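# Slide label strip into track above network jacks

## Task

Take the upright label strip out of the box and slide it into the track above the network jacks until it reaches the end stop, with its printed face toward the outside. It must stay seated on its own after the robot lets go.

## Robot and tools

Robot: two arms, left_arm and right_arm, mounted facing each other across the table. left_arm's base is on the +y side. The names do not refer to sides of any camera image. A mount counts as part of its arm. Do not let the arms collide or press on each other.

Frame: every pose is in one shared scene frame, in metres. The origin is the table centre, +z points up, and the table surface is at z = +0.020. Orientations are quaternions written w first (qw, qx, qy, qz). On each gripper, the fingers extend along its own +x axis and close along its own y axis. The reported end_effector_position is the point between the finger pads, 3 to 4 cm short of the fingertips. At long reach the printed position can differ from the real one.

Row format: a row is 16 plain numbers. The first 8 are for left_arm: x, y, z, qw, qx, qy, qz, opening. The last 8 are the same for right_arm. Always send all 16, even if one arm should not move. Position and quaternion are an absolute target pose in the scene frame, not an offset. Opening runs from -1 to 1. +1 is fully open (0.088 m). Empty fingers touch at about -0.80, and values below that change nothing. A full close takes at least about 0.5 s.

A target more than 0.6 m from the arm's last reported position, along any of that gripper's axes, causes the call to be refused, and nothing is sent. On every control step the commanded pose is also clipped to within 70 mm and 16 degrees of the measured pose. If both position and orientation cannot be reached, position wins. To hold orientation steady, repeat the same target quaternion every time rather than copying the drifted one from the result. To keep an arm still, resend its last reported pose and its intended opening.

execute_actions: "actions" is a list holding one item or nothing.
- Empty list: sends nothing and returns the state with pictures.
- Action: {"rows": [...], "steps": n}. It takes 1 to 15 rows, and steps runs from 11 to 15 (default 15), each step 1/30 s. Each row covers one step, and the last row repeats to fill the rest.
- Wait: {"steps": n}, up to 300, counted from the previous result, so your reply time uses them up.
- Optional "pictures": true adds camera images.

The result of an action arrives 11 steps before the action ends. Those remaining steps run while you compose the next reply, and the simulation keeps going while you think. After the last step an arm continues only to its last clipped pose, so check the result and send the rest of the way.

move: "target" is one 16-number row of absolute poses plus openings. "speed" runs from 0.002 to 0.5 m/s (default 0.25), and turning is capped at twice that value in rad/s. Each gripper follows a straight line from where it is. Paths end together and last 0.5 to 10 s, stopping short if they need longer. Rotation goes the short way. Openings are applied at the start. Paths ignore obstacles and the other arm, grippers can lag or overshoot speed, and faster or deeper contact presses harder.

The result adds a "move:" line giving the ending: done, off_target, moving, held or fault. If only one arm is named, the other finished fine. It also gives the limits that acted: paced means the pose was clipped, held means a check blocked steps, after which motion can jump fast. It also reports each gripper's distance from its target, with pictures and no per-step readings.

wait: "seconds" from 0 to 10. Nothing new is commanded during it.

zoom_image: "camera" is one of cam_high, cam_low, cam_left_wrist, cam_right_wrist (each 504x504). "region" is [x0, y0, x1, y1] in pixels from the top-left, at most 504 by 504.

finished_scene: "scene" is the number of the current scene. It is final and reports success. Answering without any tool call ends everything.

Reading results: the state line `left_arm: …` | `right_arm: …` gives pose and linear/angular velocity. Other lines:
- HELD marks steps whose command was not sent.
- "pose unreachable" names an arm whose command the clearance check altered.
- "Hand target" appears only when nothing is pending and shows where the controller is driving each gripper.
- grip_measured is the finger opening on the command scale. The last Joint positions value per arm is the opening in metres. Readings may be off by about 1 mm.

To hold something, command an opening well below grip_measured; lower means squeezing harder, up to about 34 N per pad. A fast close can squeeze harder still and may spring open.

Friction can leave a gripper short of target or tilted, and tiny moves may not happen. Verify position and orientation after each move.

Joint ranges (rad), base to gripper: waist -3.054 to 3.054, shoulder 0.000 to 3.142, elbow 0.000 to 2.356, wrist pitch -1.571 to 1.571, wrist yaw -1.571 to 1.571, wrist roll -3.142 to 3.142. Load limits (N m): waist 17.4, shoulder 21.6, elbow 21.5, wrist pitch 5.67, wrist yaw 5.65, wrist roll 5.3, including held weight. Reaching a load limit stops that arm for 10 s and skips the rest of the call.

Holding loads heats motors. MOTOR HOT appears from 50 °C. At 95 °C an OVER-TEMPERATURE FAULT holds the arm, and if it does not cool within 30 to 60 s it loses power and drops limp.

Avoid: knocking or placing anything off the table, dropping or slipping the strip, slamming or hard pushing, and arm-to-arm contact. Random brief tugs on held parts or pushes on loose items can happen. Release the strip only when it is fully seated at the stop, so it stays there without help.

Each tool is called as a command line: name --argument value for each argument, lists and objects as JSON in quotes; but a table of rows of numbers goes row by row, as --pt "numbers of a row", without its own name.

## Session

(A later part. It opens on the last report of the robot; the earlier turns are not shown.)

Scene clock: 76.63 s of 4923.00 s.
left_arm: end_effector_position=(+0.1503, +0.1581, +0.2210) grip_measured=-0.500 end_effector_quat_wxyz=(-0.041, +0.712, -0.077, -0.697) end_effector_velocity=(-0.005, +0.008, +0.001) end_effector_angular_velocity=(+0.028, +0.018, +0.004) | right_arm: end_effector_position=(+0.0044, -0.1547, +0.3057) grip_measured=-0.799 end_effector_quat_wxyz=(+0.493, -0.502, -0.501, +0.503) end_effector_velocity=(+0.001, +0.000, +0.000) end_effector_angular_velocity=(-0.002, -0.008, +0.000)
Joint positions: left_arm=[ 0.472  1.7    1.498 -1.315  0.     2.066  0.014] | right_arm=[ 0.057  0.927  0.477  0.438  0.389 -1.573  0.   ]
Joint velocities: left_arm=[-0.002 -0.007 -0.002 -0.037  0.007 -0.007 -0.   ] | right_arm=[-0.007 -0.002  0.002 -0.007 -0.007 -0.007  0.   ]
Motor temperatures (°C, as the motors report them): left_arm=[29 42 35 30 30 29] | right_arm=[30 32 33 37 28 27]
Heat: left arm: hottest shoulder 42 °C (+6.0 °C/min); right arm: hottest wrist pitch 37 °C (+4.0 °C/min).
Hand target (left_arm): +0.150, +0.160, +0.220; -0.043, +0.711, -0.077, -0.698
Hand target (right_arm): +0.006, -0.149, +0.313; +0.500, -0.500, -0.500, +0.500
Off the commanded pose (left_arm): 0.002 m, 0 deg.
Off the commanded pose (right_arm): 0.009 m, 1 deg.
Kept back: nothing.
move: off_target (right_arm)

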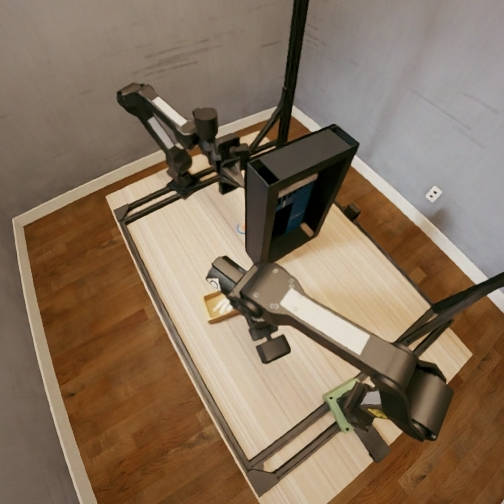

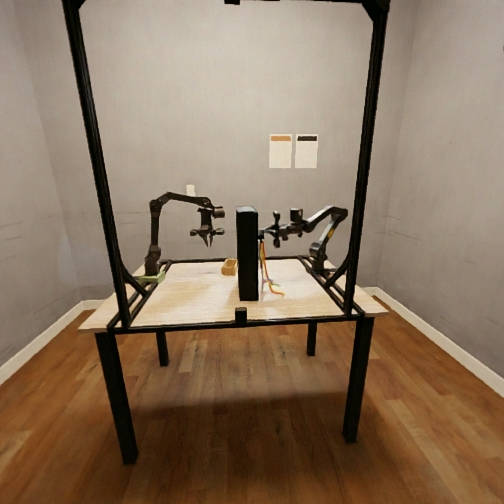

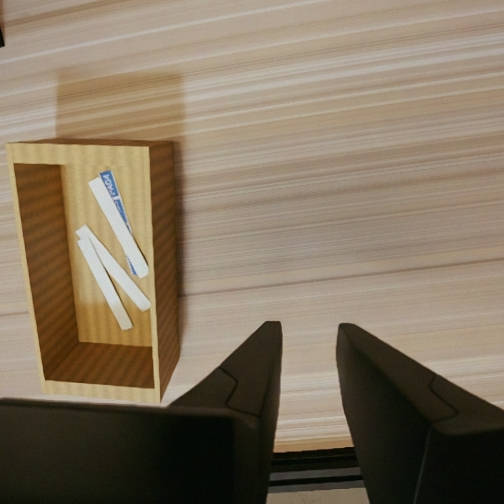

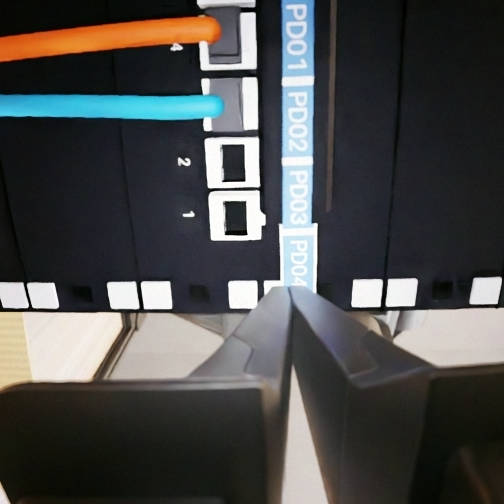

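move --target '[0.15,0.16,0.22,-0.043,0.711,-0.077,-0.698,-0.5,0.005,-0.167,0.305,0.5,-0.5,-0.5,0.5,-0.85]' --speed 0.03

move --target '[0.15,0.16,0.22,-0.043,0.711,-0.077,-0.698,-0.5,0.025,-0.167,0.305,0.5,-0.5,-0.5,0.5,-0.85]' --speed 0.04

move --target '[0.15,0.16,0.22,-0.043,0.711,-0.077,-0.698,-0.5,0.025,-0.146,0.313,0.5,-0.5,-0.5,0.5,-0.85]' --speed 0.03

Scene clock: 107.40 s of 4923.00 s.
left_arm: end_effector_position=(+0.1503, +0.1582, +0.2211) grip_measured=-0.500 end_effector_quat_wxyz=(-0.041, +0.712, -0.077, -0.697) end_effector_velocity=(+0.002, +0.003, -0.000) end_effector_angular_velocity=(+0.014, -0.018, +0.006) | right_arm: end_effector_position=(+0.0048, -0.1652, +0.3091) grip_measured=-0.799 end_effector_quat_wxyz=(+0.502, -0.498, -0.502, +0.499) end_effector_velocity=(+0.002, -0.003, -0.002) end_effector_angular_velocity=(-0.002, -0.008, -0.005)
Joint positions: left_arm=[ 0.472  1.699  1.498 -1.315  0.     2.066  0.014] | right_arm=[ 0.086  0.875  0.457  0.425  0.426 -1.573  0.   ]
Joint velocities: left_arm=[-0.002 -0.002 -0.002 -0.007 -0.022 -0.007 -0.   ] | right_arm=[ 0.002 -0.017 -0.012 -0.007  0.007 -0.007  0.   ]
Motor temperatures (°C, as the motors report them): left_arm=[29 43 35 30 30 29] | right_arm=[30 32 36 38 28 27]
Heat: left arm: hottest shoulder 43 °C (+1.0 °C/min); right arm: hottest wrist pitch 38 °C (+2.0 °C/min).
Hand target (left_arm): +0.150, +0.160, +0.220; -0.043, +0.711, -0.077, -0.698
Hand target (right_arm): +0.005, -0.167, +0.305; +0.500, -0.500, -0.500, +0.500
Off the commanded pose (left_arm): 0.002 m, 0 deg.
Off the commanded pose (right_arm): 0.004 m, 0 deg.
Kept back: nothing.
After step 170, 24.27 s passed at rest.
move: done

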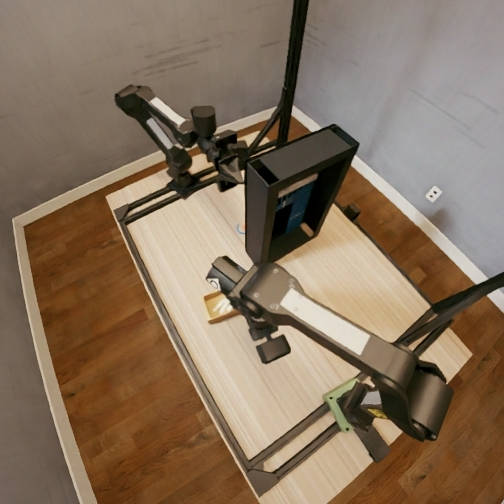

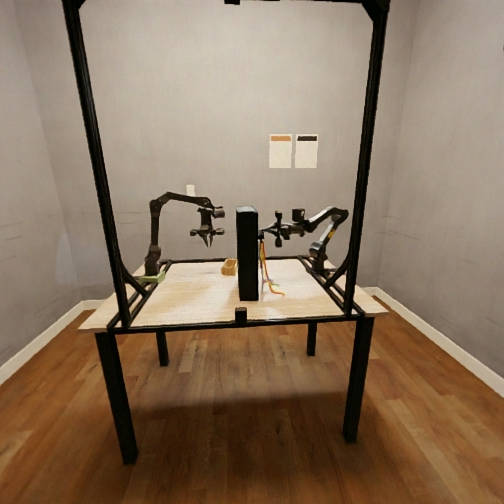

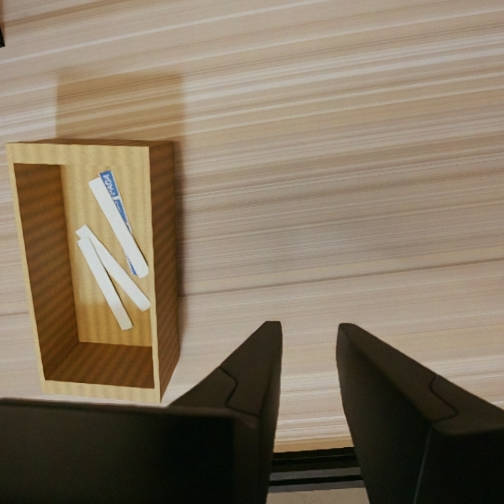

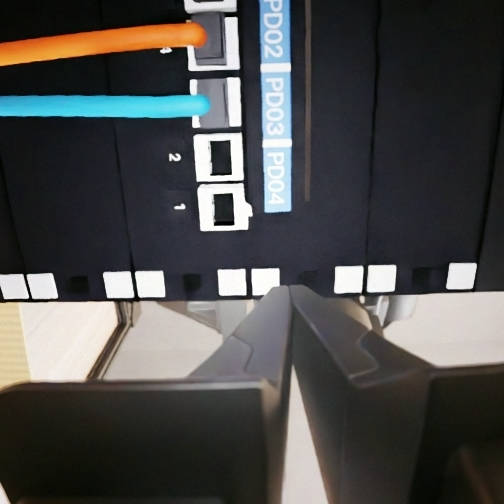

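Scene clock: 108.20 s of 4923.00 s.
left_arm: end_effector_position=(+0.1503, +0.1582, +0.2211) grip_measured=-0.500 end_effector_quat_wxyz=(-0.041, +0.712, -0.077, -0.697) end_effector_velocity=(+0.001, +0.003, -0.000) end_effector_angular_velocity=(+0.009, -0.004, +0.010) | right_arm: end_effector_position=(+0.0240, -0.1658, +0.3093) grip_measured=-0.799 end_effector_quat_wxyz=(+0.502, -0.498, -0.501, +0.498) end_effector_velocity=(+0.006, -0.000, -0.004) end_effector_angular_velocity=(-0.016, -0.013, -0.015)
Joint positions: left_arm=[ 0.472  1.699  1.498 -1.315  0.     2.066  0.014] | right_arm=[-0.021  0.831  0.444  0.395  0.322 -1.573  0.   ]
Joint velocities: left_arm=[ 0.002 -0.002 -0.002 -0.007 -0.007 -0.007  0.   ] | right_arm=[-0.022 -0.007 -0.002 -0.022 -0.007 -0.007  0.   ]
Motor temperatures (°C, as the motors report them): left_arm=[29 43 35 30 30 29] | right_arm=[30 32 36 38 28 27]
Heat: left arm: hottest shoulder 43 °C (+1.0 °C/min); right arm: hottest wrist pitch 38 °C (+2.0 °C/min).
Hand target (left_arm): +0.150, +0.160, +0.220; -0.043, +0.711, -0.077, -0.698
Hand target (right_arm): +0.025, -0.167, +0.305; +0.500, -0.500, -0.500, +0.500
Off the commanded pose (left_arm): 0.002 m, 0 deg.
Off the commanded pose (right_arm): 0.005 m, 0 deg.
Kept back: nothing.
move: done

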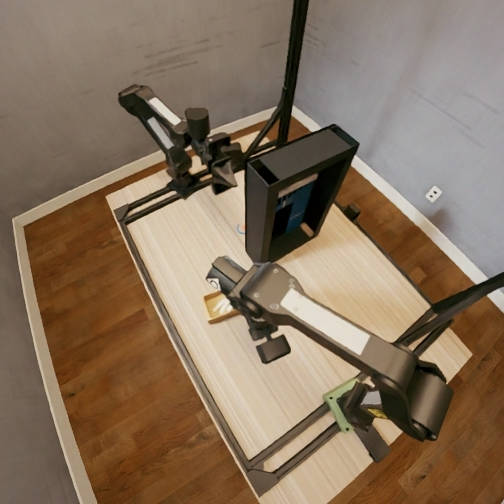

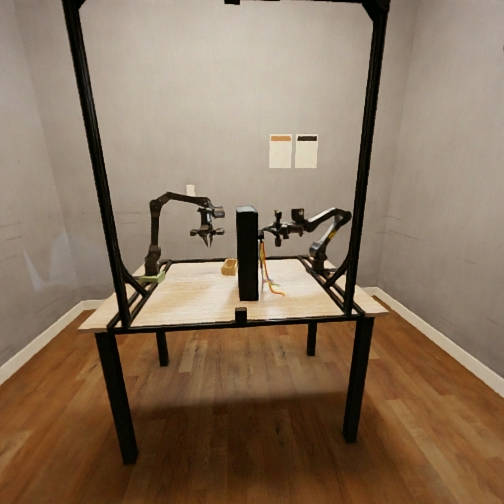

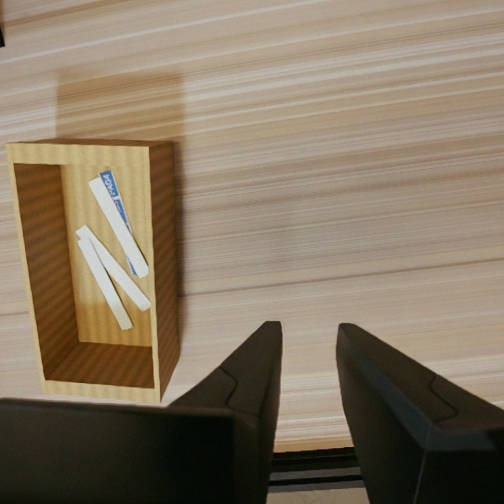

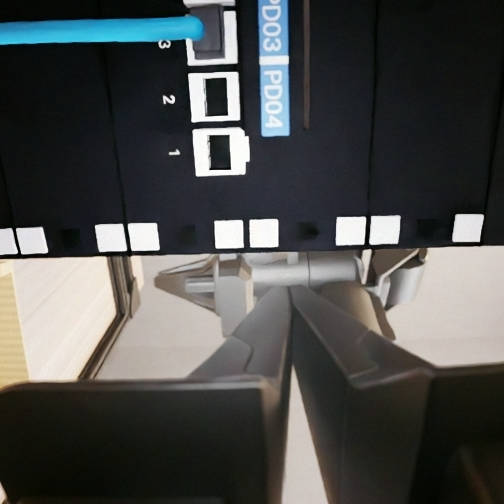

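Scene clock: 109.17 s of 4923.00 s.
left_arm: end_effector_position=(+0.1503, +0.1582, +0.2211) grip_measured=-0.500 end_effector_quat_wxyz=(-0.041, +0.712, -0.077, -0.697) end_effector_velocity=(+0.003, +0.003, -0.000) end_effector_angular_velocity=(+0.014, -0.019, -0.004) | right_arm: end_effector_position=(+0.0251, -0.1480, +0.3070) grip_measured=-0.799 end_effector_quat_wxyz=(+0.496, -0.505, -0.498, +0.501) end_effector_velocity=(+0.001, +0.002, -0.000) end_effector_angular_velocity=(-0.007, -0.009, +0.000)
Joint positions: left_arm=[ 0.472  1.699  1.498 -1.315  0.     2.066  0.014] | right_arm=[-0.059  0.925  0.482  0.431  0.283 -1.573  0.   ]
Joint velocities: left_arm=[ 0.002 -0.002 -0.002 -0.007 -0.022  0.007 -0.   ] | right_arm=[-0.007  0.007  0.007 -0.007 -0.007 -0.007  0.   ]
Motor temperatures (°C, as the motors report them): left_arm=[29 43 35 30 30 29] | right_arm=[30 32 36 38 28 27]
Heat: left arm: hottest shoulder 43 °C (+1.0 °C/min); right arm: hottest wrist pitch 38 °C (+2.0 °C/min).
Hand target (left_arm): +0.150, +0.160, +0.220; -0.043, +0.711, -0.077, -0.698
Hand target (right_arm): +0.025, -0.146, +0.313; +0.500, -0.500, -0.500, +0.500
Off the commanded pose (left_arm): 0.002 m, 0 deg.
Off the commanded pose (right_arm): 0.006 m, 1 deg.
Kept back: nothing.
move: done

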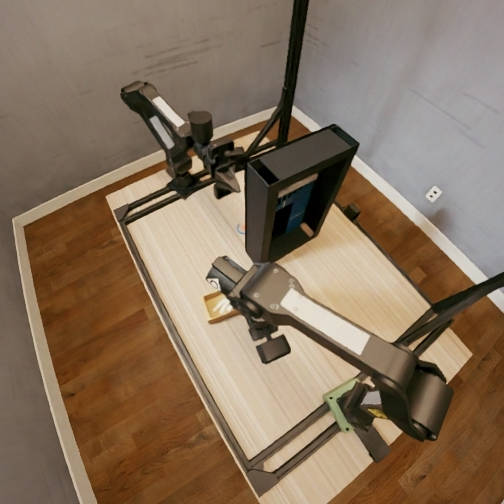

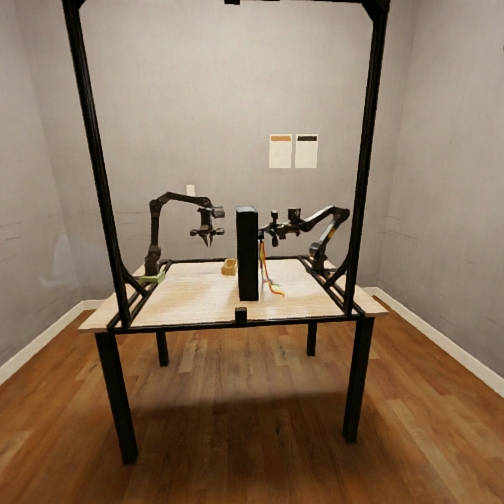

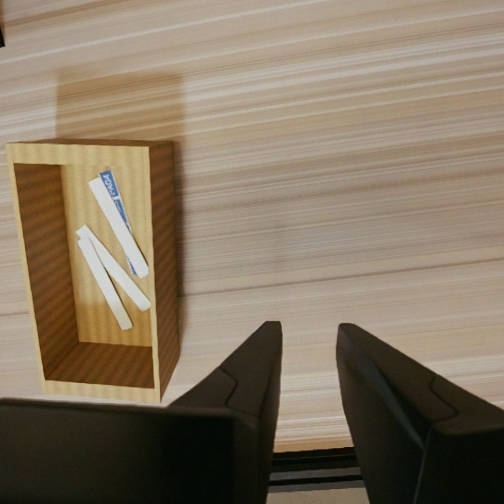

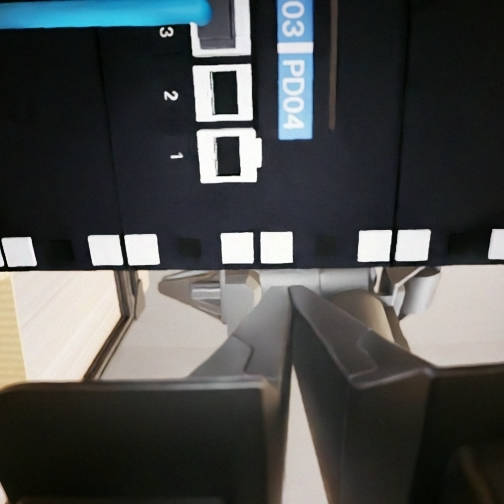

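move --target '[0.15,0.16,0.22,-0.043,0.711,-0.077,-0.698,-0.5,0.0,-0.19,0.31,0.5,-0.5,-0.5,0.5,-0.85]' --speed 0.08

zoom_image --camera "cam_right_wrist" --region '[170,0,410,240]'

Scene clock: 110.53 s of 4923.00 s.
left_arm: end_effector_position=(+0.1502, +0.1583, +0.2210) grip_measured=-0.500 end_effector_quat_wxyz=(-0.042, +0.712, -0.077, -0.697) end_effector_velocity=(-0.000, +0.002, -0.000) end_effector_angular_velocity=(+0.009, -0.004, +0.005) | right_arm: end_effector_position=(-0.0003, -0.1887, +0.3141) grip_measured=-0.799 end_effector_quat_wxyz=(+0.501, -0.498, -0.502, +0.499) end_effector_velocity=(+0.000, -0.002, -0.004) end_effector_angular_velocity=(-0.015, -0.016, -0.000)
Joint positions: left_arm=[ 0.472  1.699  1.498 -1.315  0.     2.066  0.014] | right_arm=[ 0.182  0.761  0.446  0.322  0.522 -1.573  0.   ]
Joint velocities: left_arm=[-0.002 -0.002 -0.002 -0.007 -0.007 -0.007 -0.   ] | right_arm=[ 0.007 -0.012 -0.007 -0.022  0.007 -0.007  0.   ]
Motor temperatures (°C, as the motors report them): left_arm=[29 43 35 30 30 29] | right_arm=[30 32 36 38 28 27]
Heat: left arm: hottest shoulder 43 °C (+1.0 °C/min); right arm: hottest wrist pitch 38 °C (+2.0 °C/min).
Hand target (left_arm): +0.150, +0.160, +0.220; -0.043, +0.711, -0.077, -0.698
Hand target (right_arm): -0.000, -0.190, +0.310; +0.500, -0.500, -0.500, +0.501
Off the commanded pose (left_arm): 0.002 m, 0 deg.
Off the commanded pose (right_arm): 0.004 m, 0 deg.
Kept back: nothing.
move: done

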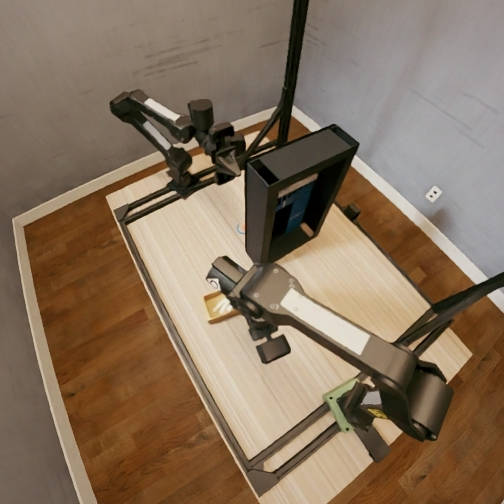

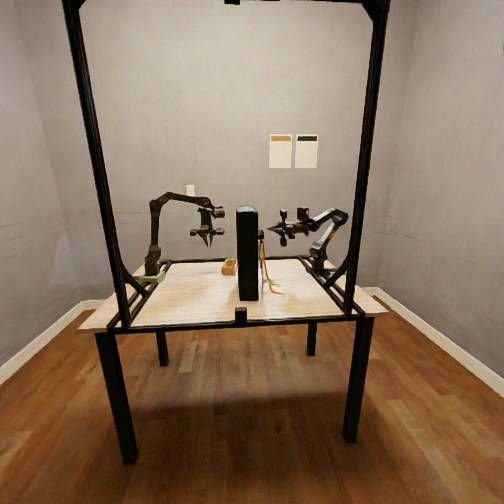

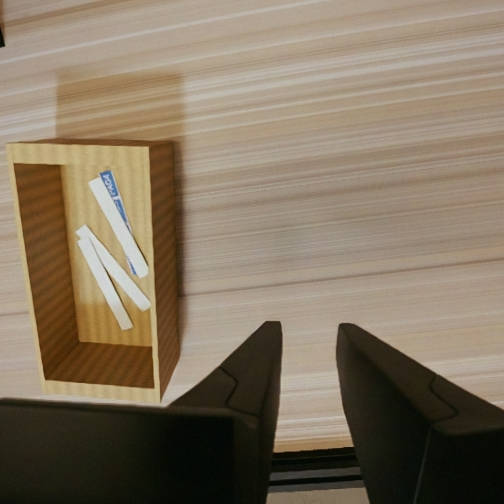

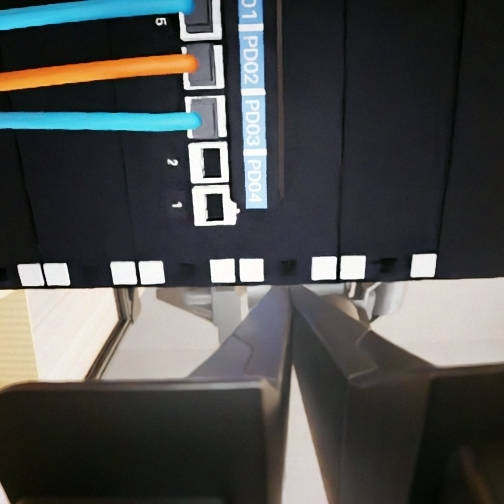

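Region (170, 0, 410, 240) of cam_right_wrist's 504x504 image, scaled by 2.100, with more detail than that image has.

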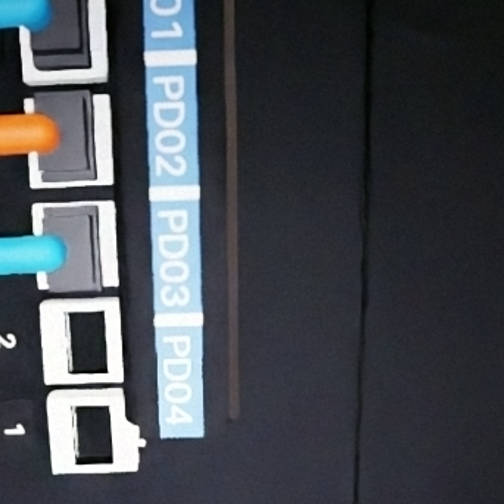

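move --target '[0.15,0.16,0.22,-0.043,0.711,-0.077,-0.698,-0.5,-0.03,-0.185,0.315,0.5,-0.5,-0.5,0.5,-0.85]' --speed 0.08

zoom_image --camera "cam_right_wrist" --region '[170,0,410,240]'

Scene clock: 111.57 s of 4923.00 s.
left_arm: end_effector_position=(+0.1502, +0.1583, +0.2211) grip_measured=-0.500 end_effector_quat_wxyz=(-0.041, +0.712, -0.077, -0.697) end_effector_velocity=(-0.000, +0.002, -0.001) end_effector_angular_velocity=(+0.014, -0.003, +0.005) | right_arm: end_effector_position=(-0.0286, -0.1859, +0.3093) grip_measured=-0.799 end_effector_quat_wxyz=(+0.495, -0.505, -0.500, +0.500) end_effector_velocity=(-0.004, +0.000, -0.000) end_effector_angular_velocity=(-0.006, +0.003, +0.015)
Joint positions: left_arm=[ 0.472  1.699  1.498 -1.315  0.     2.066  0.014] | right_arm=[ 0.322  0.868  0.471  0.385  0.662 -1.573  0.   ]
Joint velocities: left_arm=[-0.002  0.002 -0.002 -0.007 -0.007 -0.007  0.   ] | right_arm=[ 0.007  0.007  0.007 -0.007 -0.007  0.007  0.   ]
Motor temperatures (°C, as the motors report them): left_arm=[29 43 35 30 30 29] | right_arm=[30 32 36 38 28 27]
Heat: left arm: hottest shoulder 43 °C (+1.0 °C/min); right arm: hottest wrist pitch 38 °C (+2.0 °C/min).
Hand target (left_arm): +0.150, +0.160, +0.220; -0.043, +0.711, -0.077, -0.698
Hand target (right_arm): -0.030, -0.185, +0.315; +0.500, -0.500, -0.500, +0.500
Off the commanded pose (left_arm): 0.002 m, 0 deg.
Off the commanded pose (right_arm): 0.006 m, 1 deg.
Kept back: nothing.
move: done

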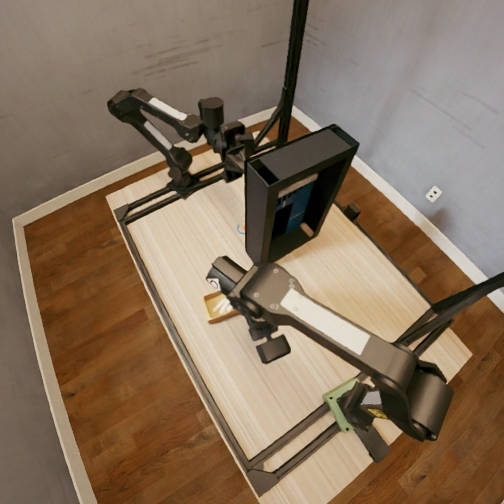

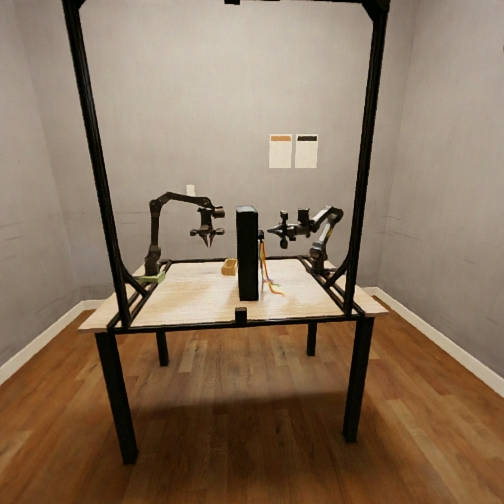

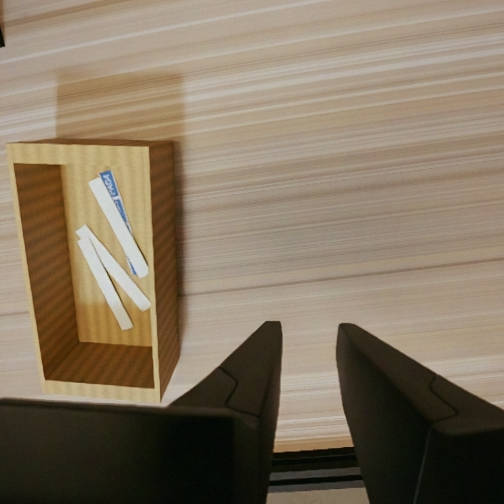

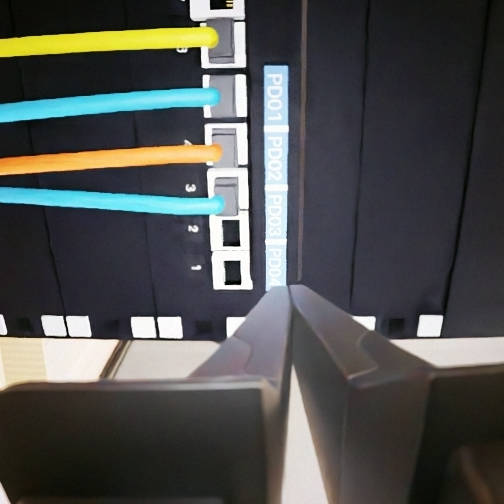

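Region (170, 0, 410, 240) of cam_right_wrist's 504x504 image, scaled by 2.100, with more detail than that image has.

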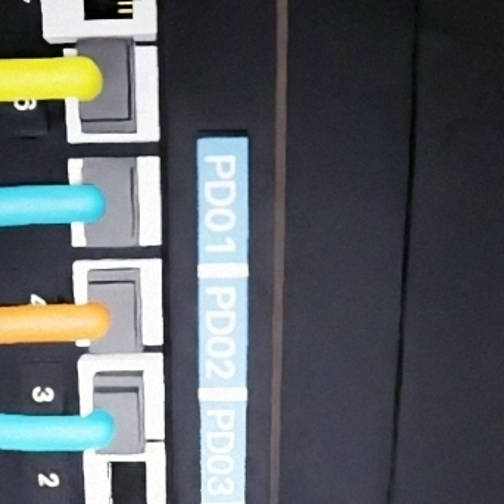

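Dark stop line sits right at the strip's end.

finished_scene --scene 2

The scene is finished: the task was done.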